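## Task

Take the red striped sock out of the tray and clip it to an empty peg on the sock dryer so it hangs downward. Dropping a sock and picking it up again is allowed. The other sock must stay in the tray. At the end the dryer must still hang on its rail, every sock that was already on it must still be clipped, and the robot must have released everything and moved away. Anything held in place only by the robot at the end does not count.

## Robot and tools

Robot: two 6-joint arms, left_arm and right_arm, each with a two-finger parallel gripper. Scene frame: origin on the table top midway between the arms, +x out over the table, +z up, left_arm on the +y side. The names left and right refer to the arms only, not to image sides. Bases: left_arm at (-0.003, +0.316, 0) m, quat_wxyz (+0.999, 0, 0, -0.038); right_arm at (-0.020, -0.372, 0) m, quat_wxyz (+0.997, 0, 0, +0.074). Joint ranges (rad): waist -2.618 to 3.054, shoulder 0.000 to 3.142, elbow 0.000 to 3.142, wrist pitch -1.571 to 1.571, wrist yaw -1.571 to 1.571, wrist roll -2.094 to 2.094. The fingers point along the gripper's +z axis and close along its y axis. The reported end_effector_position is the point between the pads, about 1 cm behind the tips.

Tools:
- execute_actions(actions): actions is a list of up to 15 actions run one after another, each lasting 0.5 s (15 control steps at 1/30 s). An action is a table of 1 to 15 rows, one row per step; if it has fewer than 15 rows, the last row repeats. Each row is a single flat list of 14 numbers covering both arms, each in [-1, 1]: left_arm dx, dy, dz, rx, ry, rz, opening, then right_arm dx, dy, dz, rx, ry, rz, opening. Always send all 14, even when one arm is idle (zeros keep its pose; keep its opening value). dx..rz are an offset, not a pose: the target relative to the gripper's measured pose at the start of that action, expressed in the gripper's own axes. For the first action in a call, the start is the pose last reported in this scene. Every row counts from that same start, not from the row before it. Scale: 1.0 = 0.6 m for dx, dy, dz and 180 degrees for the rotation; rx, ry, rz form one rotation vector. Opening is absolute, not an offset: +1 fully open (0.093 m), -1 closed. An empty list just returns state and images.
- zoom_image(camera, region): closer view of part of a camera's latest image; region [x0, y0, x1, y1] in pixels with (0,0) at top-left, at most 504x504. Cameras (all 504x504): cam_head_left, cam_head_right, cam_high, cam_low, cam_left_wrist, cam_right_wrist.
- read_manual(section): returns only licence texts; it does not move anything.
- finished_scene(scene): ends scene 1 or 2 after the robot has held its last command; irreversible. Its result reports success and gives the next task. Replying without any tool call ends all remaining scenes.

Motion behaviour: each step the commanded pose is limited to 70 mm and 16 degrees from the measured pose, and damped inverse kinematics moves toward that; position wins over orientation when both cannot be met. Large moves therefore take several actions; after an action the arm stops at its last limited pose, so command the rest next time. Joint friction may leave the hand up to about 31 mm short, and moves smaller than that may not happen at all. Elbows cannot fully straighten. Printed positions can be off, more so at long reach.

Result lines: left_arm: … | right_arm: … give position (m) and quat_wxyz in the scene frame. Hand target lines show where the controller is now steering each gripper. pose unreachable names an arm whose command was altered or blocked by the clearance check. Step readings list positions at some steps; HELD plus an arm label means that arm's row was partly or fully held back that step. grip_measured is the gripper motor on the opening scale: pads meet near -0.94, each mm of object width adds about 0.0208, and each gripper has a fixed bias up to ±0.02. The fingers are spring-coupled, so the motor keeps going after contact and the reading barely shows touch. Sending a number further below the object's width reading squeezes harder, up to roughly 50-62 N per pad (less for parts under about 5 mm thick); first contact can spike. Keep resending the closing number to keep holding. The last value in each arm's Joint positions is the opening in metres, floored at zero; it equals the pad gap only when nothing blocks the fingers. MOTOR HOT appears from 75 °C; at 90 °C that arm is stopped for 10 s (OVER-TEMPERATURE FAULT); at 100 °C the arm and gripper go limp and drop. Holding loads, even while you think, heats motors, and some heat carries into the next scene.

Less robot time, smooth motion and low effort are better.

Avoid: knocking rigid objects off the table (fails the task; cloth is exempt), pulling the dryer off its rail or unclipping socks already hanging, arms colliding or pressing on each other, drops, slams and hard pushes. Random brief tugs on held parts or pushes on loose objects may occur. Before finishing, open the gripper, check the sock hangs on its own, and move the arms away.

Each tool is called after "Call:" as name(argument=value, ...) on one line, values as JSON.

## Session

I'll start by looking at the scene.

Call:
execute_actions(actions=[])

Scene clock: 0.00 s.
left_arm: end_effector_position=(+0.0051, +0.2036, +0.1221) grip_measured=+0.996 end_effector_quat_wxyz=(+0.093, +0.672, +0.733, +0.051) | right_arm: end_effector_position=(+0.2352, -0.4096, +0.2068) grip_measured=+0.981 end_effector_quat_wxyz=(+0.647, +0.020, +0.723, +0.242)
Joint positions: left_arm=[-1.745  0.911  0.824 -1.487 -0.214 -0.338  0.093] | right_arm=[-0.914  0.676  0.208  0.371 -1.094  0.298  0.092]
Joint velocities: left_arm=[ 0.002 -0.012 -0.012  0.007 -0.051 -0.022 -0.001] | right_arm=[-0.022 -0.002  0.007 -0.051 -0.007 -0.051 -0.001]
Hand target (left_arm): +0.005, +0.204, +0.122; +0.093, +0.672, +0.733, +0.051
Hand target (right_arm): +0.235, -0.410, +0.207; +0.647, +0.020, +0.723, +0.242

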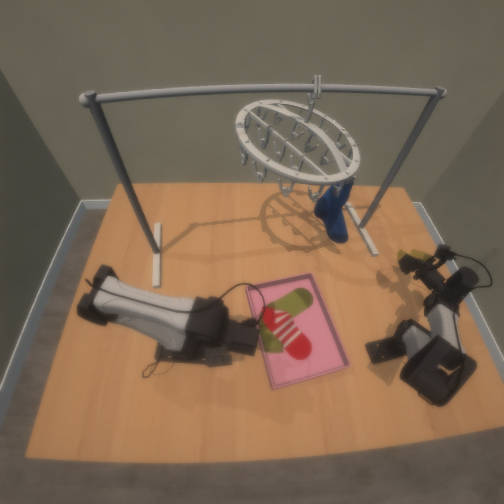

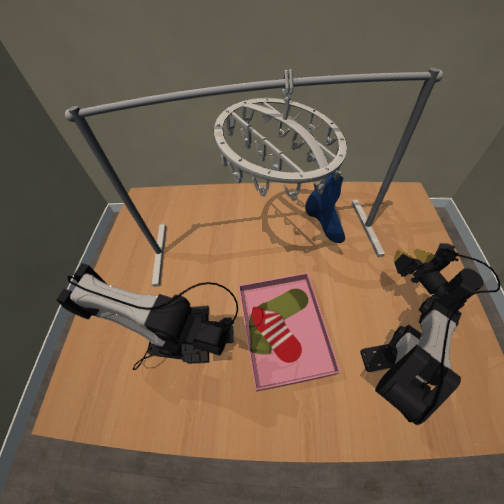

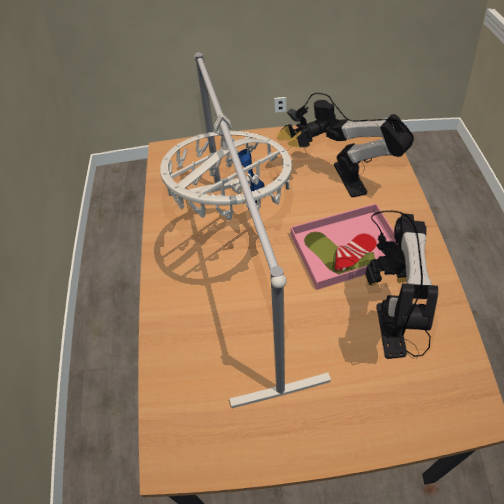

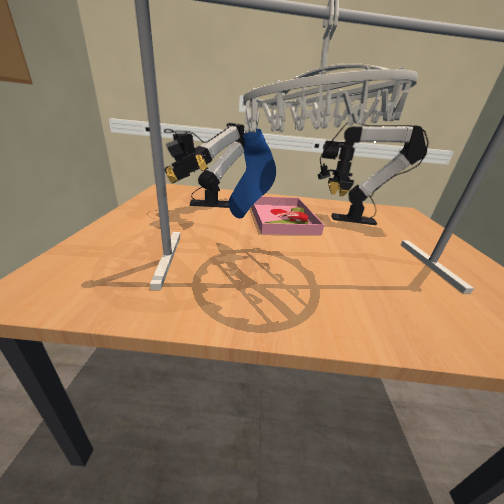

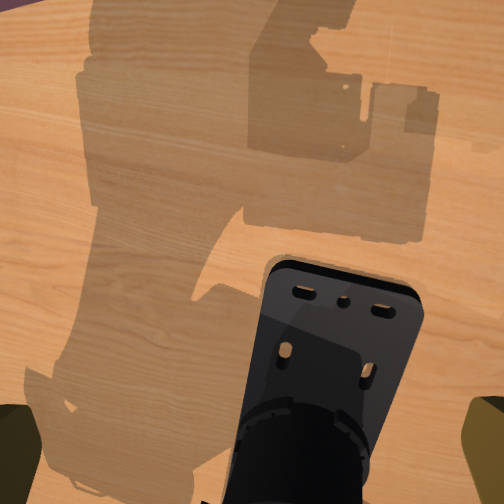

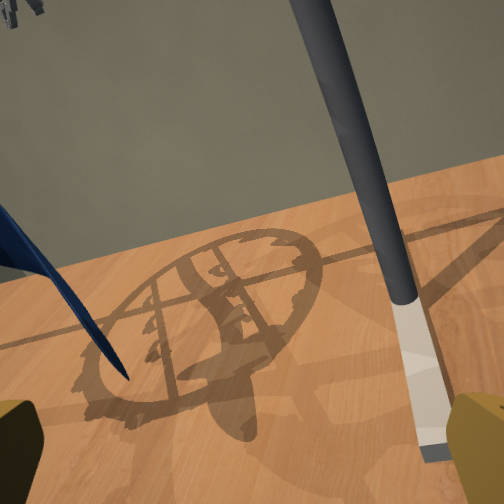

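Call:
zoom_image(camera="cam_head_left", region=[220, 70, 390, 250])

Call:
zoom_image(camera="cam_low", region=[220, 30, 430, 230])

Call:
zoom_image(camera="cam_high", region=[150, 110, 310, 240])

Call:
zoom_image(camera="cam_head_right", region=[220, 260, 360, 400])

Region (220, 70, 390, 250) of cam_head_left's 504x504 image, scaled by 2.800, with more detail than that image has.

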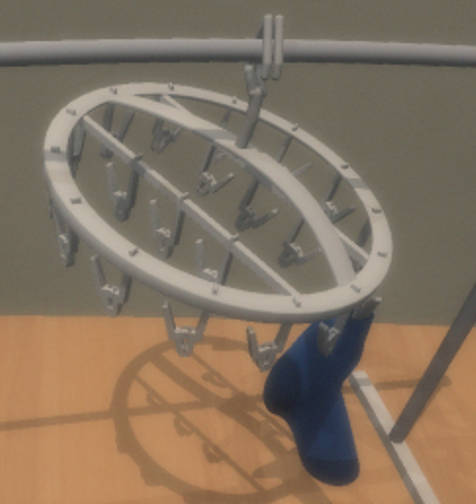

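Region (220, 30, 430, 230) of cam_low's 504x504 image, scaled by 2.400, with more detail than that image has; it fills the top 480 rows of this view, and the rest is white.

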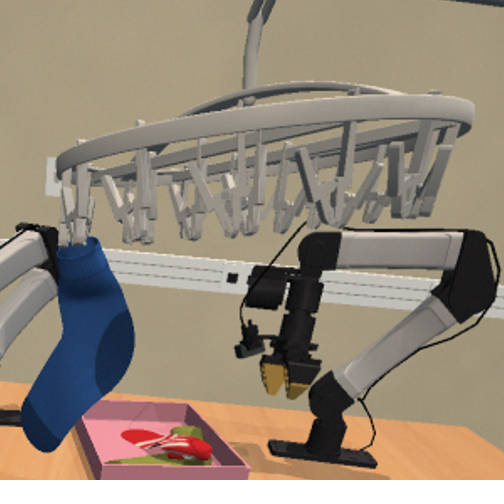

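Region (150, 110, 310, 240) of cam_high's 504x504 image, scaled by 3.150, with more detail than that image has; it fills the top 410 rows of this view, and the rest is white.

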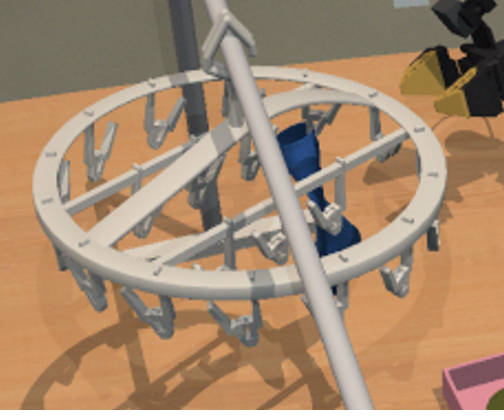

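Region (220, 260, 360, 400) of cam_head_right's 504x504 image, scaled by 3.600, with more detail than that image has.

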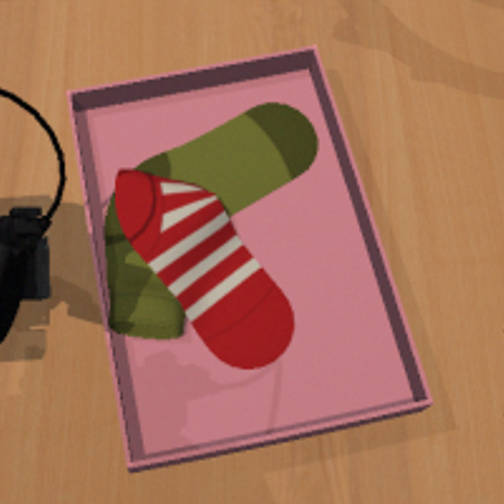

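Call:
execute_actions(actions=[[[-0.2912,0.0990,-0.0890,0.0502,-0.1115,-0.0625,1,-0.0743,0.3168,-0.0148,-0.0791,-0.1131,-0.1124,1]]])

Scene clock: 69.93 s.
left_arm: end_effector_position=(+0.0645, +0.0497, +0.1870) grip_measured=+0.996 end_effector_quat_wxyz=(+0.163, +0.597, +0.778, -0.109) | right_arm: end_effector_position=(+0.1600, -0.2505, +0.3174) grip_measured=+0.981 end_effector_quat_wxyz=(+0.765, -0.228, +0.526, +0.294)
Joint positions: left_arm=[-1.271  1.239  1.189 -1.128 -0.04  -0.031  0.093] | right_arm=[ 0.006  0.159  0.216  0.366 -0.579  0.2    0.092]
Joint velocities: left_arm=[ 0.002  0.237  0.022  0.139  0.139  0.11  -0.   ] | right_arm=[ 1.082 -0.002  0.002 -0.403  1.414 -0.52   0.   ]
Hand target (left_arm): +0.064, +0.037, +0.200; +0.174, +0.604, +0.766, -0.136
Hand target (right_arm): +0.175, -0.265, +0.318; +0.784, -0.182, +0.545, +0.237
Off the commanded pose (left_arm): 0.016 m, 3 deg.
Off the commanded pose (right_arm): 0.022 m, 15 deg.
Step readings (end_effector_position):
0: left_arm (+0.0051, +0.2036, +0.1221) | right_arm (+0.2352, -0.4096, +0.2068)
1: left_arm (+0.0074, +0.1999, +0.1245) | right_arm (+0.2345, -0.4040, +0.2111)
2: left_arm (+0.0152, +0.1904, +0.1313) | right_arm (+0.2297, -0.3861, +0.2207)
4: left_arm (+0.0302, +0.1655, +0.1516) | right_arm (+0.2126, -0.3456, +0.2531)
8: left_arm (+0.0556, +0.1172, +0.1869) | right_arm (+0.1588, -0.2716, +0.3081)
15: end_effector_position above

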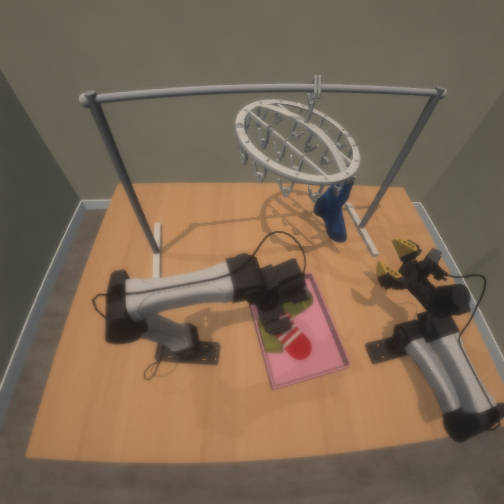

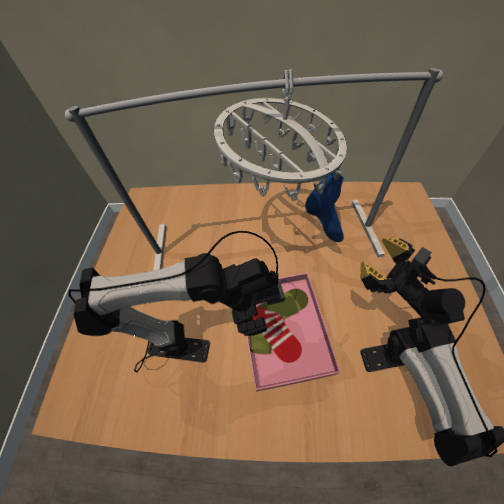

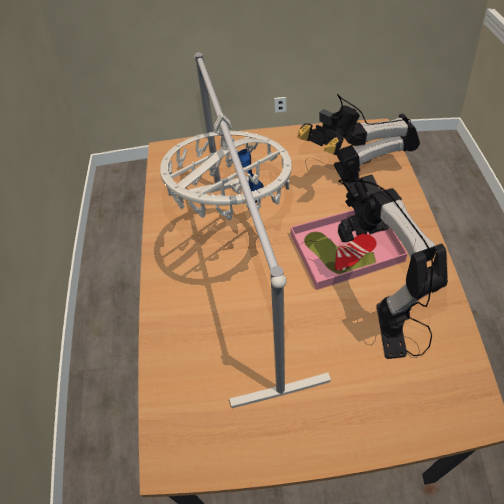

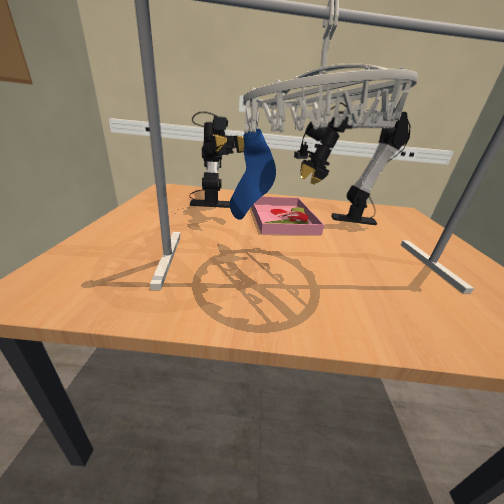

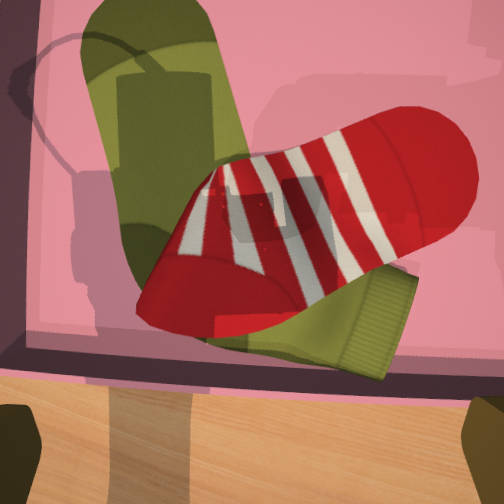

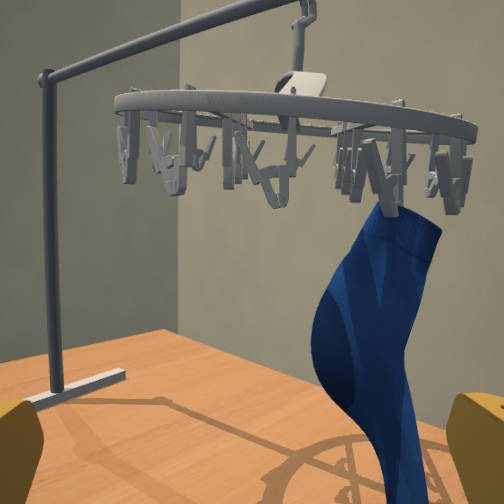

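Call:
execute_actions(actions=[])

Scene clock: 72.33 s.
left_arm: end_effector_position=(+0.0600, +0.0467, +0.1863) grip_measured=+0.996 end_effector_quat_wxyz=(+0.156, +0.608, +0.769, -0.119) | right_arm: end_effector_position=(+0.1778, -0.2656, +0.3116) grip_measured=+0.981 end_effector_quat_wxyz=(+0.780, -0.180, +0.549, +0.239)
Joint positions: left_arm=[-1.271  1.244  1.19  -1.121 -0.01  -0.008  0.093] | right_arm=[ 0.064  0.159  0.216  0.308 -0.377  0.119  0.092]
Joint velocities: left_arm=[ 0.002  0.007  0.002  0.037  0.051 -0.051  0.   ] | right_arm=[ 0.007 -0.007 -0.007 -0.037 -0.051  0.037 -0.   ]
Hand target (left_arm): +0.064, +0.037, +0.200; +0.174, +0.604, +0.766, -0.136
Hand target (right_arm): +0.175, -0.265, +0.318; +0.784, -0.182, +0.545, +0.237
Off the commanded pose (left_arm): 0.016 m, 2 deg.
Off the commanded pose (right_arm): 0.010 m, 6 deg.

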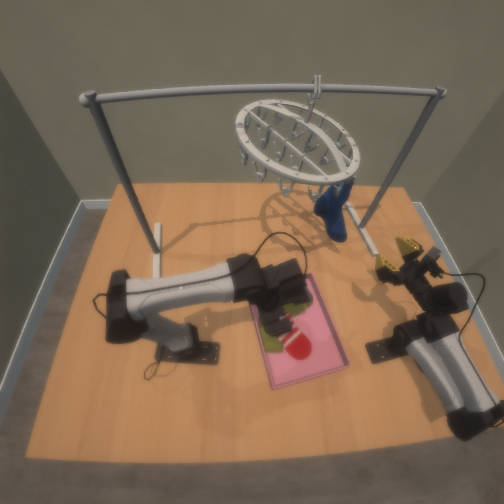

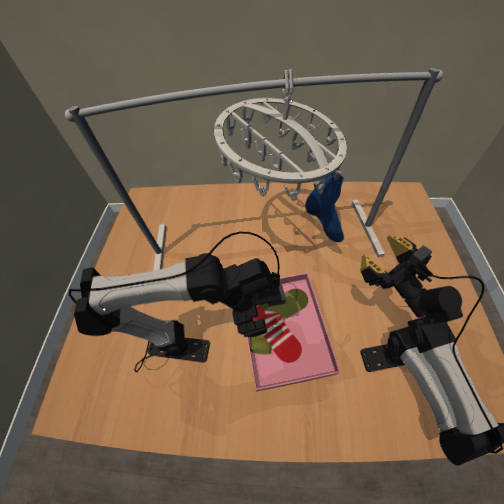

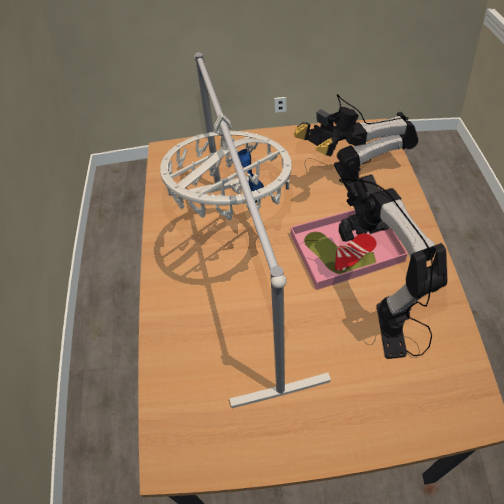

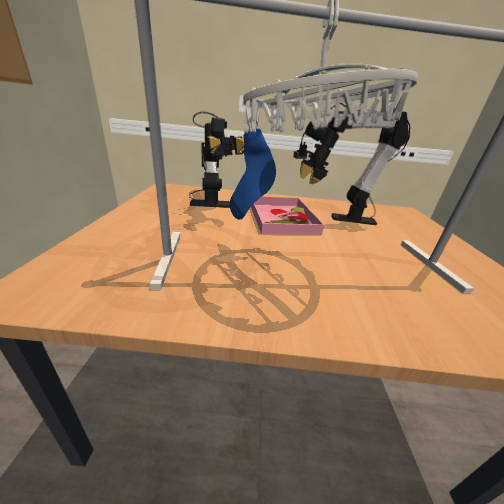

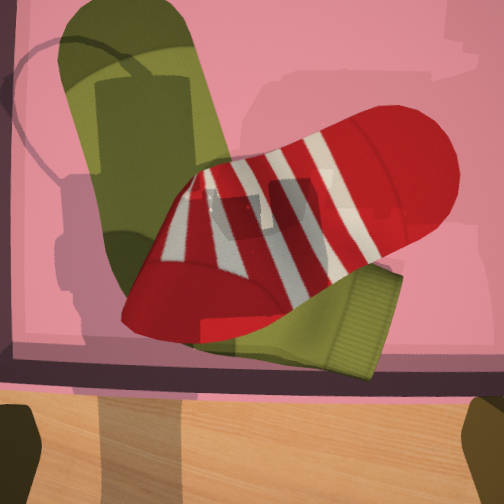

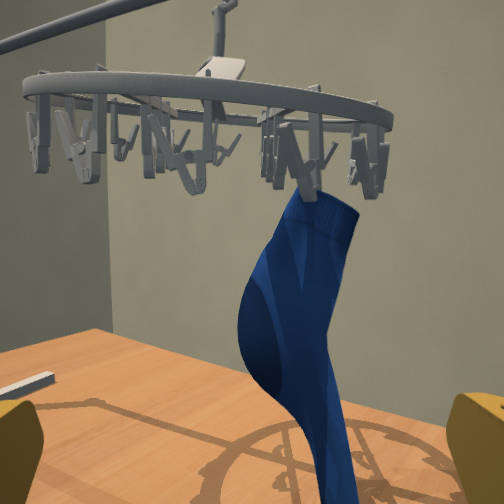

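Call:
zoom_image(camera="cam_right_wrist", region=[10, 50, 250, 220])

Call:
zoom_image(camera="cam_right_wrist", region=[220, 60, 410, 250])

Region (10, 50, 250, 220) of cam_right_wrist's 504x504 image, scaled by 2.100, with more detail than that image has; it fills the top 357 rows of this view, and the rest is white.

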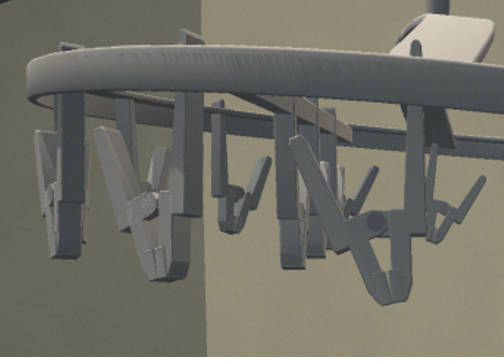

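Region (220, 60, 410, 250) of cam_right_wrist's 504x504 image, scaled by 2.653, with more detail than that image has.

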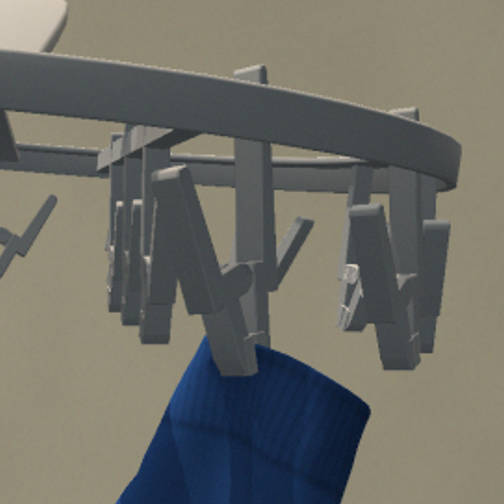

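Call:
execute_actions(actions=[[[-0.0058,-0.0174,0.0215,-0.0021,0.0125,-0.0113,0.8,-0.0003,0.0115,0.0091,0.0053,-0.0014,-0.0014,1],[-0.0116,-0.0348,0.0429,-0.0041,0.0249,-0.0226,0.6,-0.0006,0.0229,0.0181,0.0106,-0.0028,-0.0027,1],[-0.0175,-0.0523,0.0644,-0.0062,0.0374,-0.0340,0.4,-0.0009,0.0344,0.0272,0.0159,-0.0041,-0.0041,1],[-0.0233,-0.0697,0.0859,-0.0082,0.0499,-0.0453,0.2,-0.0012,0.0458,0.0362,0.0212,-0.0055,-0.0055,1],[-0.0291,-0.0871,0.1074,-0.0103,0.0624,-0.0566,0.0,-0.0015,0.0573,0.0453,0.0265,-0.0069,-0.0069,1],[-0.0349,-0.1045,0.1288,-0.0123,0.0748,-0.0679,-0.1,-0.0017,0.0687,0.0543,0.0318,-0.0083,-0.0082,1],[-0.0407,-0.1219,0.1503,-0.0144,0.0873,-0.0792,-0.1,-0.0020,0.0802,0.0634,0.0371,-0.0097,-0.0096,1],[-0.0466,-0.1394,0.1718,-0.0164,0.0998,-0.0906,-0.1,-0.0023,0.0916,0.0724,0.0424,-0.0110,-0.0110,1],[-0.0524,-0.1568,0.1932,-0.0185,0.1122,-0.1019,-0.1,-0.0026,0.1031,0.0815,0.0477,-0.0124,-0.0123,1],[-0.0582,-0.1742,0.2147,-0.0205,0.1247,-0.1132,-0.1,-0.0029,0.1145,0.0905,0.0530,-0.0138,-0.0137,1]]])

Call:
execute_actions(actions=[])

Scene clock: 192.83 s.
left_arm: end_effector_position=(-0.0189, -0.0505, +0.0585) grip_measured=-0.099 end_effector_quat_wxyz=(+0.003, +0.506, +0.862, +0.004) | right_arm: end_effector_position=(+0.1634, -0.1663, +0.3054) grip_measured=+0.981 end_effector_quat_wxyz=(+0.740, -0.234, +0.568, +0.274)
Joint positions: left_arm=[-1.542  1.966  1.501 -1.109 -0.009 -0.558  0.04 ] | right_arm=[ 0.831  0.514  0.283  0.484  0.227 -0.095  0.092]
Joint velocities: left_arm=[-0.017  0.33   0.393 -0.139  0.007 -0.593  0.   ] | right_arm=[ 0.755  0.437 -0.002  0.637  1.37  -0.476 -0.001]
Hand target (left_arm): -0.021, -0.054, +0.077; +0.001, +0.469, +0.883, -0.003
Hand target (right_arm): +0.175, -0.185, +0.326; +0.777, -0.168, +0.564, +0.224
Off the commanded pose (left_arm): 0.023 m, 5 deg.
Off the commanded pose (right_arm): 0.033 m, 19 deg; orientation clipped at the last step of the last action.
Step readings (end_effector_position):
0: left_arm (+0.0600, +0.0467, +0.1863) | right_arm (+0.1778, -0.2656, +0.3116)
1: left_arm (+0.0592, +0.0462, +0.1854) | right_arm (+0.1775, -0.2647, +0.3120)
2: left_arm (+0.0556, +0.0444, +0.1823) | right_arm (+0.1753, -0.2590, +0.3121)
4: left_arm (+0.0407, +0.0356, +0.1677) | right_arm (+0.1693, -0.2403, +0.3100)
8: left_arm (+0.0090, +0.0044, +0.1187) | right_arm (+0.1643, -0.2011, +0.3014)
15: end_effector_position above

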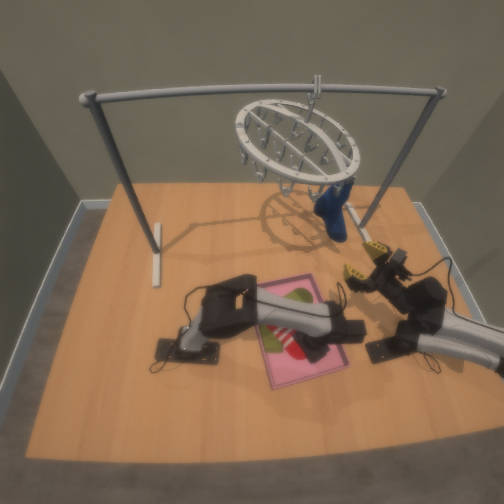

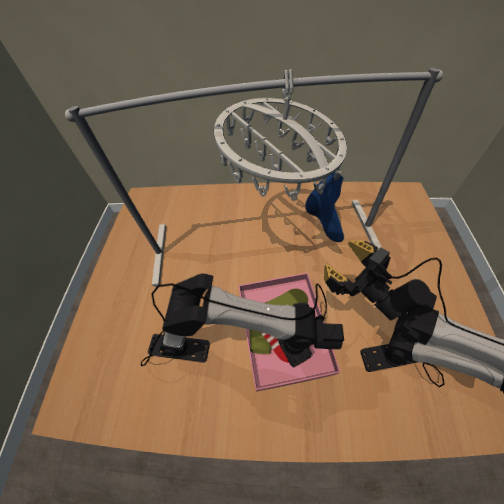

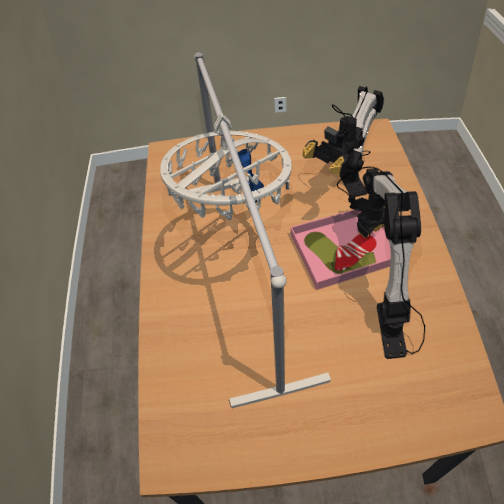

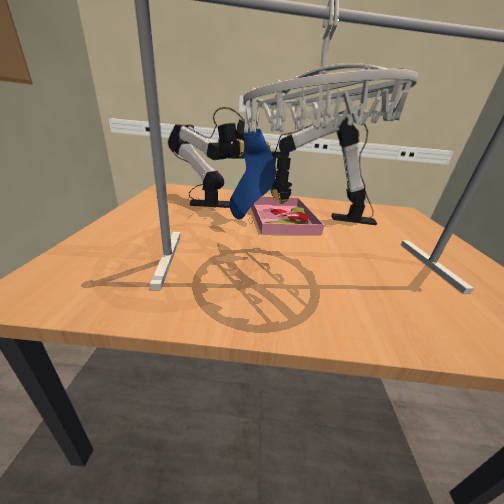

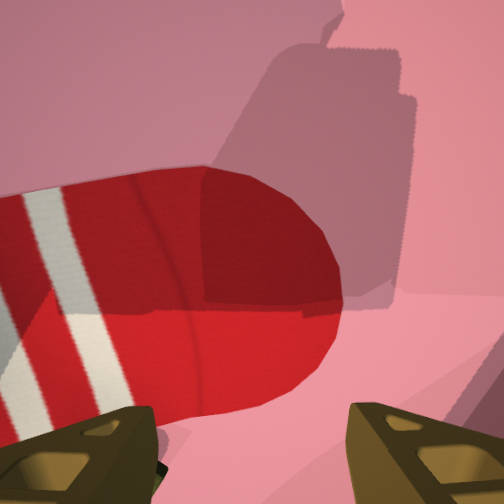

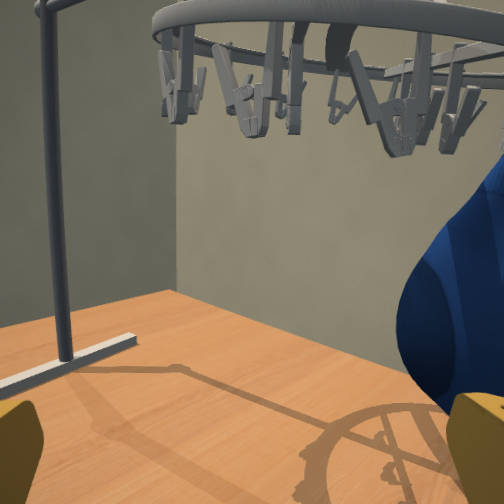

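Scene clock: 192.83 s.
left_arm: end_effector_position=(-0.0189, -0.0505, +0.0585) grip_measured=-0.099 end_effector_quat_wxyz=(+0.003, +0.506, +0.862, +0.004) | right_arm: end_effector_position=(+0.1634, -0.1663, +0.3054) grip_measured=+0.981 end_effector_quat_wxyz=(+0.740, -0.234, +0.568, +0.274)
Joint positions: left_arm=[-1.542  1.966  1.501 -1.109 -0.009 -0.558  0.04 ] | right_arm=[ 0.831  0.514  0.283  0.484  0.227 -0.095  0.092]
Joint velocities: left_arm=[-0.017  0.33   0.393 -0.139  0.007 -0.593  0.   ] | right_arm=[ 0.755  0.437 -0.002  0.637  1.37  -0.476 -0.001]
Hand target (left_arm): -0.021, -0.054, +0.077; +0.001, +0.469, +0.883, -0.003
Hand target (right_arm): +0.175, -0.185, +0.326; +0.777, -0.168, +0.564, +0.224
Off the commanded pose (left_arm): 0.023 m, 5 deg.
Off the commanded pose (right_arm): 0.033 m, 19 deg; orientation clipped at the last step of the last action.

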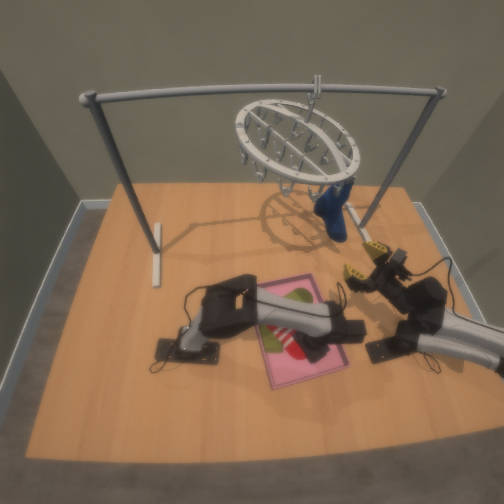

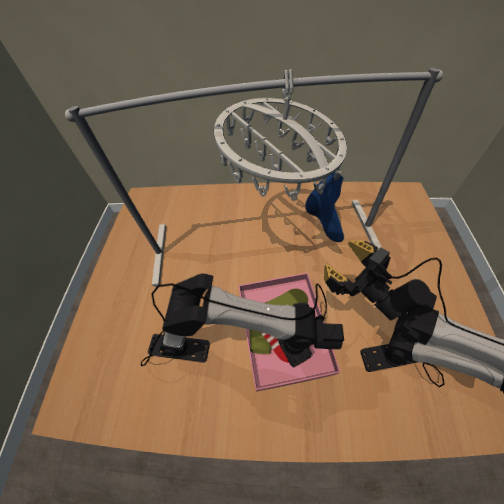

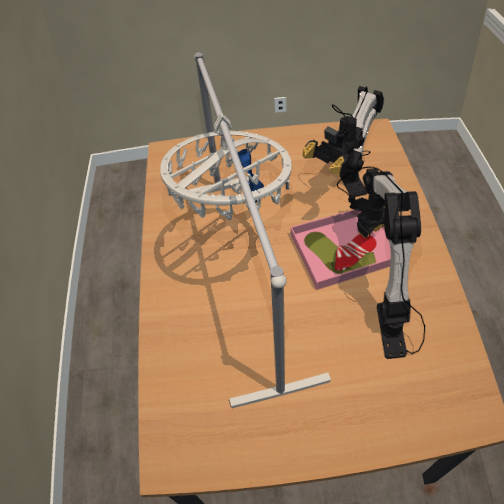

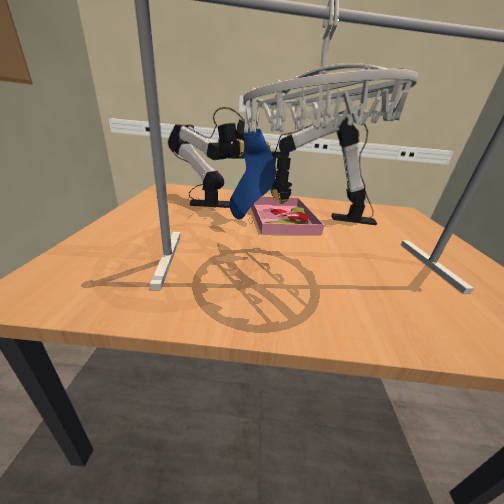

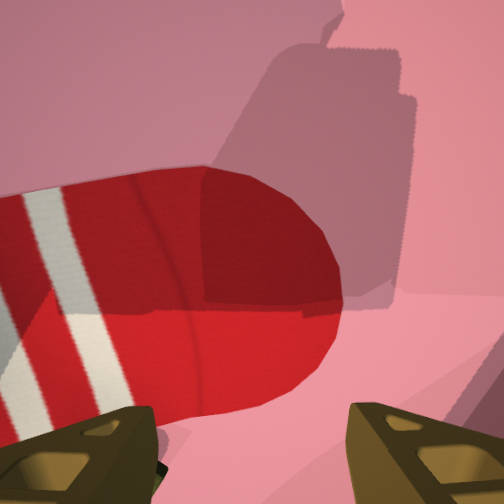

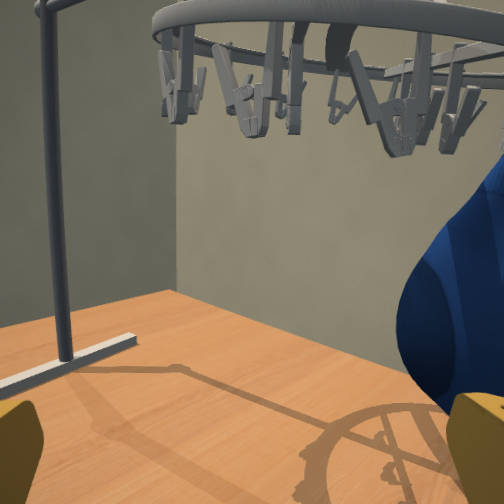

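Call:
execute_actions(actions=[])

Scene clock: 193.57 s.
left_arm: end_effector_position=(-0.0196, -0.0492, +0.0654) grip_measured=-0.099 end_effector_quat_wxyz=(-0.002, +0.471, +0.882, +0.011) | right_arm: end_effector_position=(+0.1757, -0.1858, +0.3185) grip_measured=+0.981 end_effector_quat_wxyz=(+0.773, -0.171, +0.569, +0.223)
Joint positions: left_arm=[-1.542  1.972  1.537 -1.157 -0.005 -0.638  0.04 ] | right_arm=[ 0.872  0.54   0.283  0.585  0.426 -0.15   0.092]
Joint velocities: left_arm=[-0.012 -0.012 -0.012 -0.022 -0.037  0.022 -0.   ] | right_arm=[ 0.002 -0.007  0.002  0.007  0.022 -0.007  0.001]
Hand target (left_arm): -0.021, -0.055, +0.077; +0.001, +0.469, +0.883, -0.003
Hand target (right_arm): +0.175, -0.185, +0.326; +0.777, -0.167, +0.564, +0.224
Off the commanded pose (left_arm): 0.017 m, 1 deg.
Off the commanded pose (right_arm): 0.014 m, 9 deg; orientation clipped at the last step of the last action.

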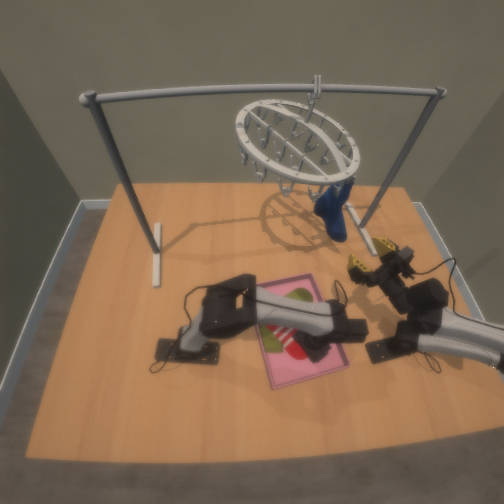

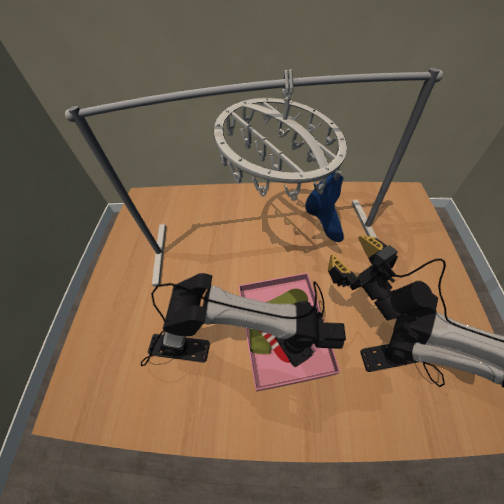

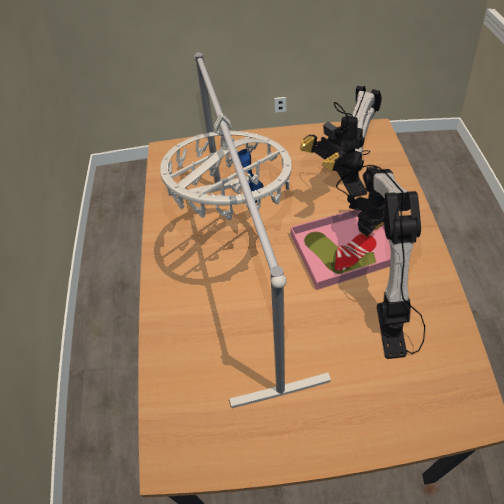

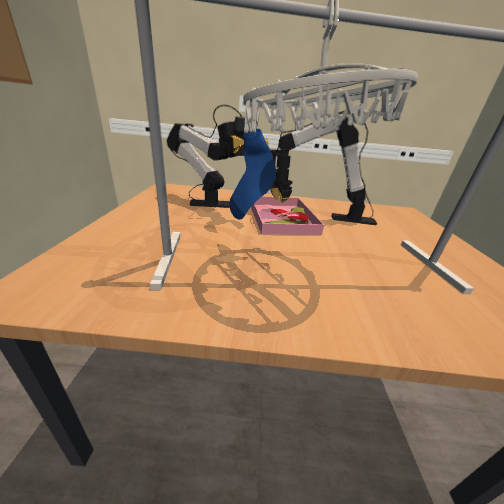

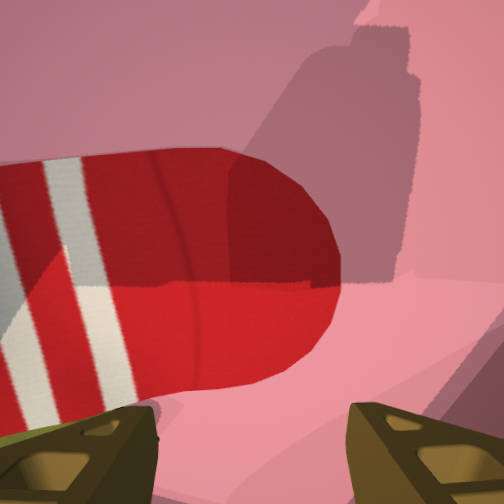

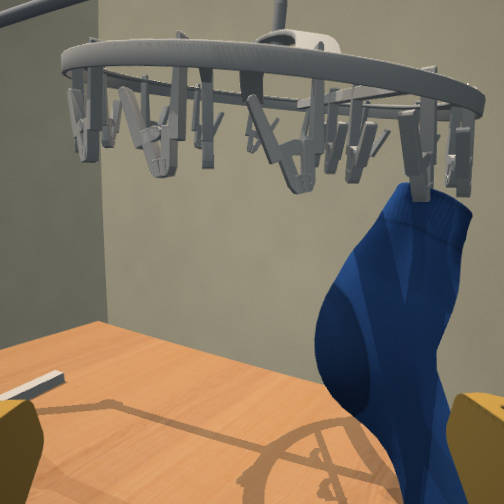

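Call:
execute_actions(actions=[[[-0.004,-0.002,0.012,0,0,0,-0.1,0,0,0,0,0,0,1],[-0.008,-0.004,0.024,0,0,0,-0.1,0,0,0,0,0,0,1],[-0.012,-0.005,0.036,0,0,0,-0.1,0,0,0,0,0,0,1],[-0.015,-0.007,0.047,0,0,0,-0.1,0,0,0,0,0,0,1],[-0.018,-0.008,0.056,0,0,0,-0.1,0,0,0,0,0,0,1],[-0.02,-0.008,0.063,0,0,0,-0.1,0,0,0,0,0,0,1],[-0.02,-0.008,0.068,0,0,0,-0.1,0,0,0,0,0,0,1],[-0.02,-0.008,0.072,0,0,0,-0.1,0,0,0,0,0,0,1],[-0.02,-0.008,0.075,0,0,0,-0.1,0,0,0,0,0,0,1],[-0.02,-0.008,0.078,0,0,0,-0.1,0,0,0,0,0,0,1]]])

Scene clock: 228.67 s.
left_arm: end_effector_position=(-0.0201, -0.0596, +0.0251) grip_measured=-0.099 end_effector_quat_wxyz=(-0.004, +0.473, +0.881, +0.014) | right_arm: end_effector_position=(+0.1757, -0.1860, +0.3186) grip_measured=+0.981 end_effector_quat_wxyz=(+0.773, -0.170, +0.569, +0.223)
Joint positions: left_arm=[-1.542  2.057  1.495 -1.037 -0.005 -0.633  0.04 ] | right_arm=[ 0.872  0.54   0.283  0.586  0.427 -0.151  0.092]
Joint velocities: left_arm=[-0.002 -0.027 -0.007  0.066 -0.037  0.007 -0.   ] | right_arm=[-0.022 -0.012 -0.007 -0.037  0.037 -0.051  0.001]
Hand target (left_arm): -0.016, -0.060, +0.018; -0.002, +0.471, +0.882, +0.011
Hand target (right_arm): +0.176, -0.186, +0.319; +0.773, -0.171, +0.569, +0.223
Off the commanded pose (left_arm): 0.008 m, 0 deg.
Off the commanded pose (right_arm): 0.000 m, 0 deg.
Step readings (end_effector_position):
0: left_arm (-0.0196, -0.0491, +0.0654) | right_arm (+0.1757, -0.1860, +0.3186)
1: left_arm (-0.0196, -0.0493, +0.0654) | right_arm (+0.1757, -0.1860, +0.3186)
2: left_arm (-0.0197, -0.0500, +0.0649) | right_arm (+0.1757, -0.1860, +0.3186)
4: left_arm (-0.0198, -0.0537, +0.0617) | right_arm (+0.1757, -0.1860, +0.3186)
8: left_arm (-0.0202, -0.0602, +0.0440) | right_arm (+0.1757, -0.1860, +0.3186)
15: end_effector_position above

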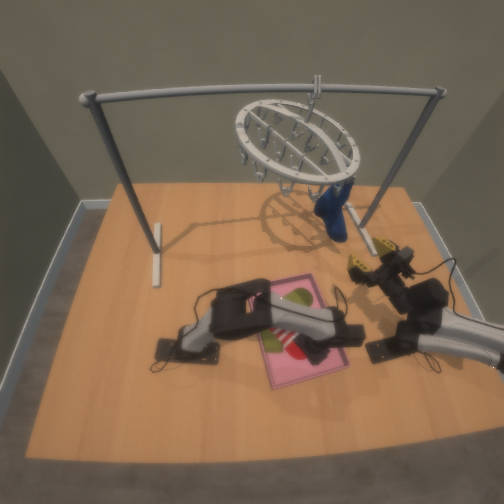

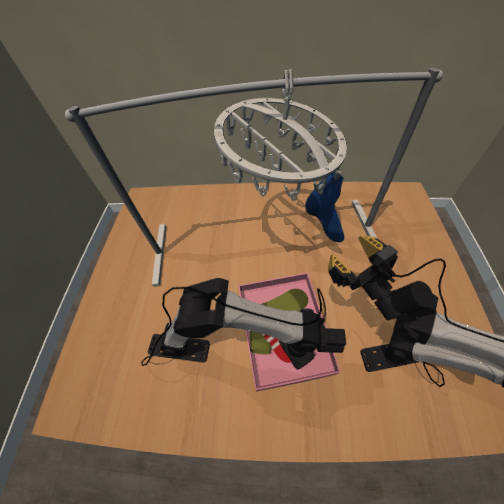

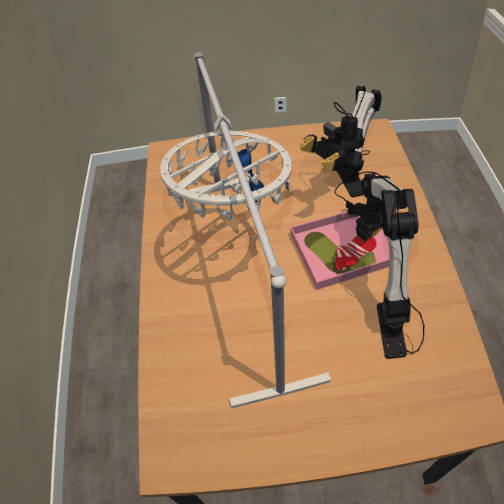

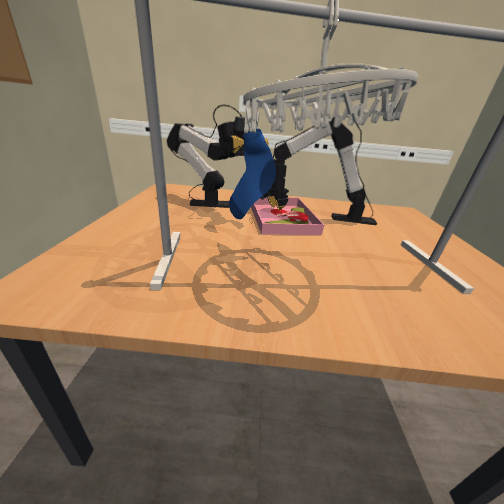

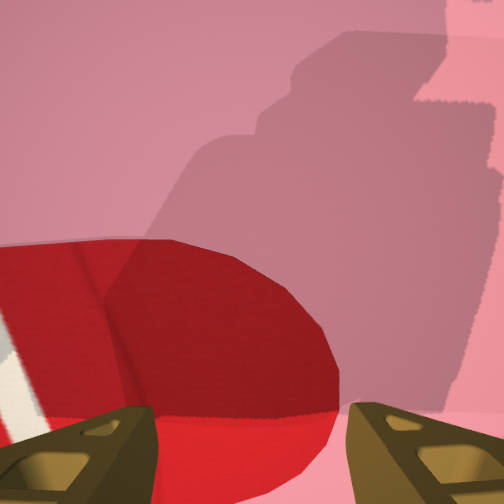

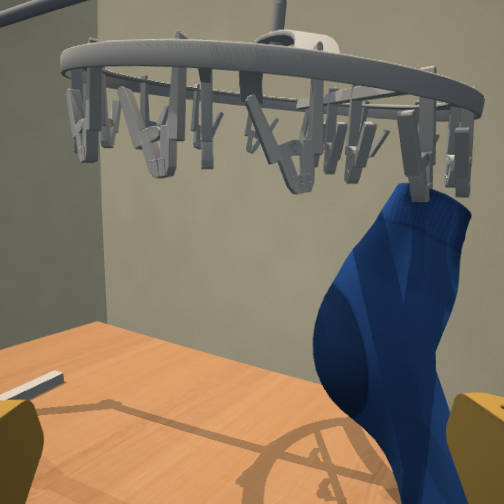

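Call:
execute_actions(actions=[[[0,0,0.008,0,0,0,-0.1,0,0,0,0,0,0,1],[0,0,0.014,0,0,0,-0.1,0,0,0,0,0,0,1],[0,0,0.019,0,0,0,-0.1,0,0,0,0,0,0,1],[0,0,0.023,0,0,0,-0.1,0,0,0,0,0,0,1],[0,0,0.026,0,0,0,-0.1,0,0,0,0,0,0,1],[0,0,0.028,0,0,0,-0.1,0,0,0,0,0,0,1]]])

Scene clock: 231.63 s.
left_arm: end_effector_position=(-0.0204, -0.0647, +0.0213) grip_measured=-0.099 end_effector_quat_wxyz=(+0.002, +0.473, +0.881, +0.002) | right_arm: end_effector_position=(+0.1757, -0.1860, +0.3186) grip_measured=+0.981 end_effector_quat_wxyz=(+0.773, -0.170, +0.569, +0.223)
Joint positions: left_arm=[-1.542  2.057  1.48  -0.996 -0.005 -0.633  0.04 ] | right_arm=[ 0.872  0.54   0.283  0.586  0.427 -0.151  0.092]
Joint velocities: left_arm=[-0.012  0.007 -0.002 -0.066 -0.007  0.154  0.   ] | right_arm=[-0.002 -0.012 -0.017  0.022  0.037 -0.022  0.   ]
Hand target (left_arm): -0.020, -0.059, +0.009; -0.004, +0.473, +0.881, +0.014
Hand target (right_arm): +0.176, -0.186, +0.319; +0.773, -0.170, +0.569, +0.223
Off the commanded pose (left_arm): 0.014 m, 2 deg.
Off the commanded pose (right_arm): 0.000 m, 0 deg.
Step readings (end_effector_position):
0: left_arm (-0.0203, -0.0635, +0.0250) | right_arm (+0.1757, -0.1860, +0.3186)
1: left_arm (-0.0203, -0.0635, +0.0250) | right_arm (+0.1757, -0.1860, +0.3186)
2: left_arm (-0.0203, -0.0635, +0.0250) | right_arm (+0.1757, -0.1860, +0.3186)
4: left_arm (-0.0204, -0.0642, +0.0250) | right_arm (+0.1757, -0.1860, +0.3186)
8: left_arm (-0.0204, -0.0659, +0.0232) | right_arm (+0.1757, -0.1860, +0.3186)
15: end_effector_position above

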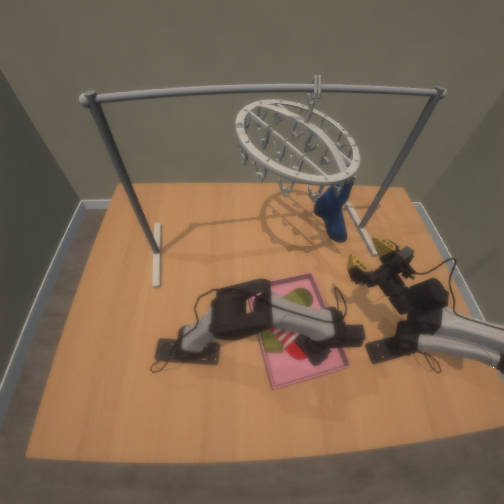

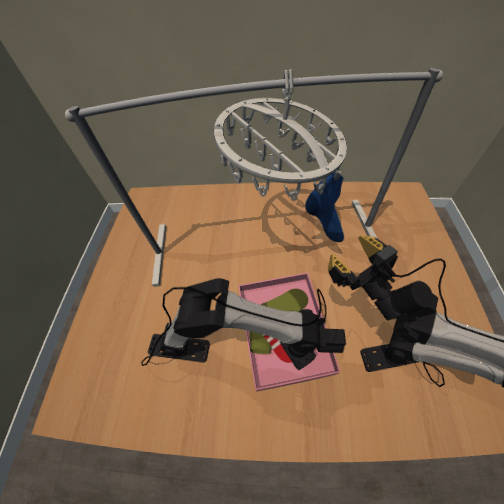

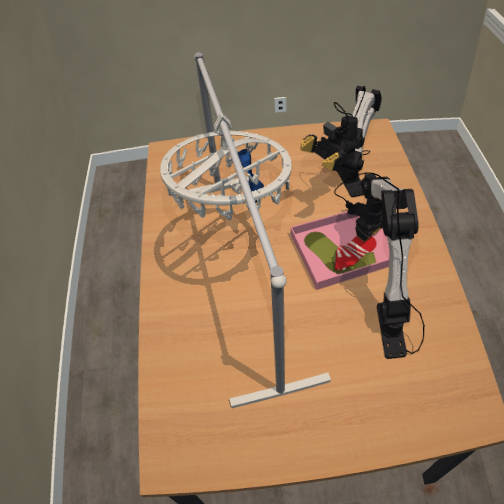

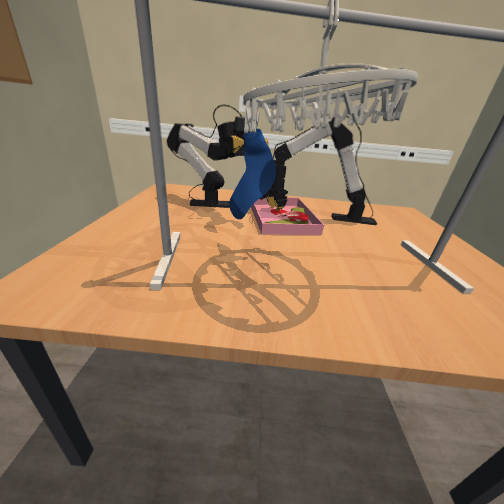

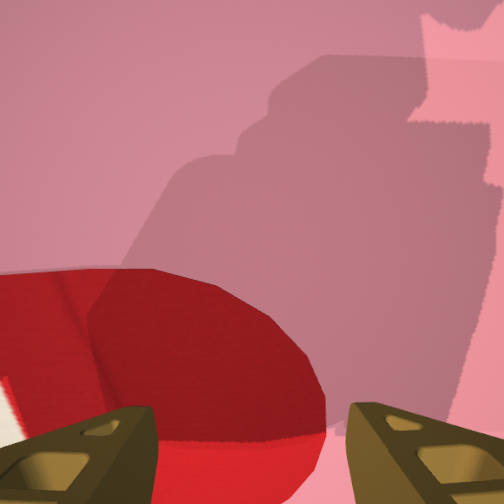

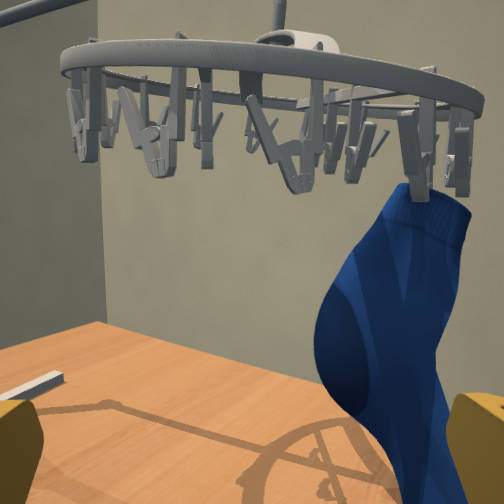

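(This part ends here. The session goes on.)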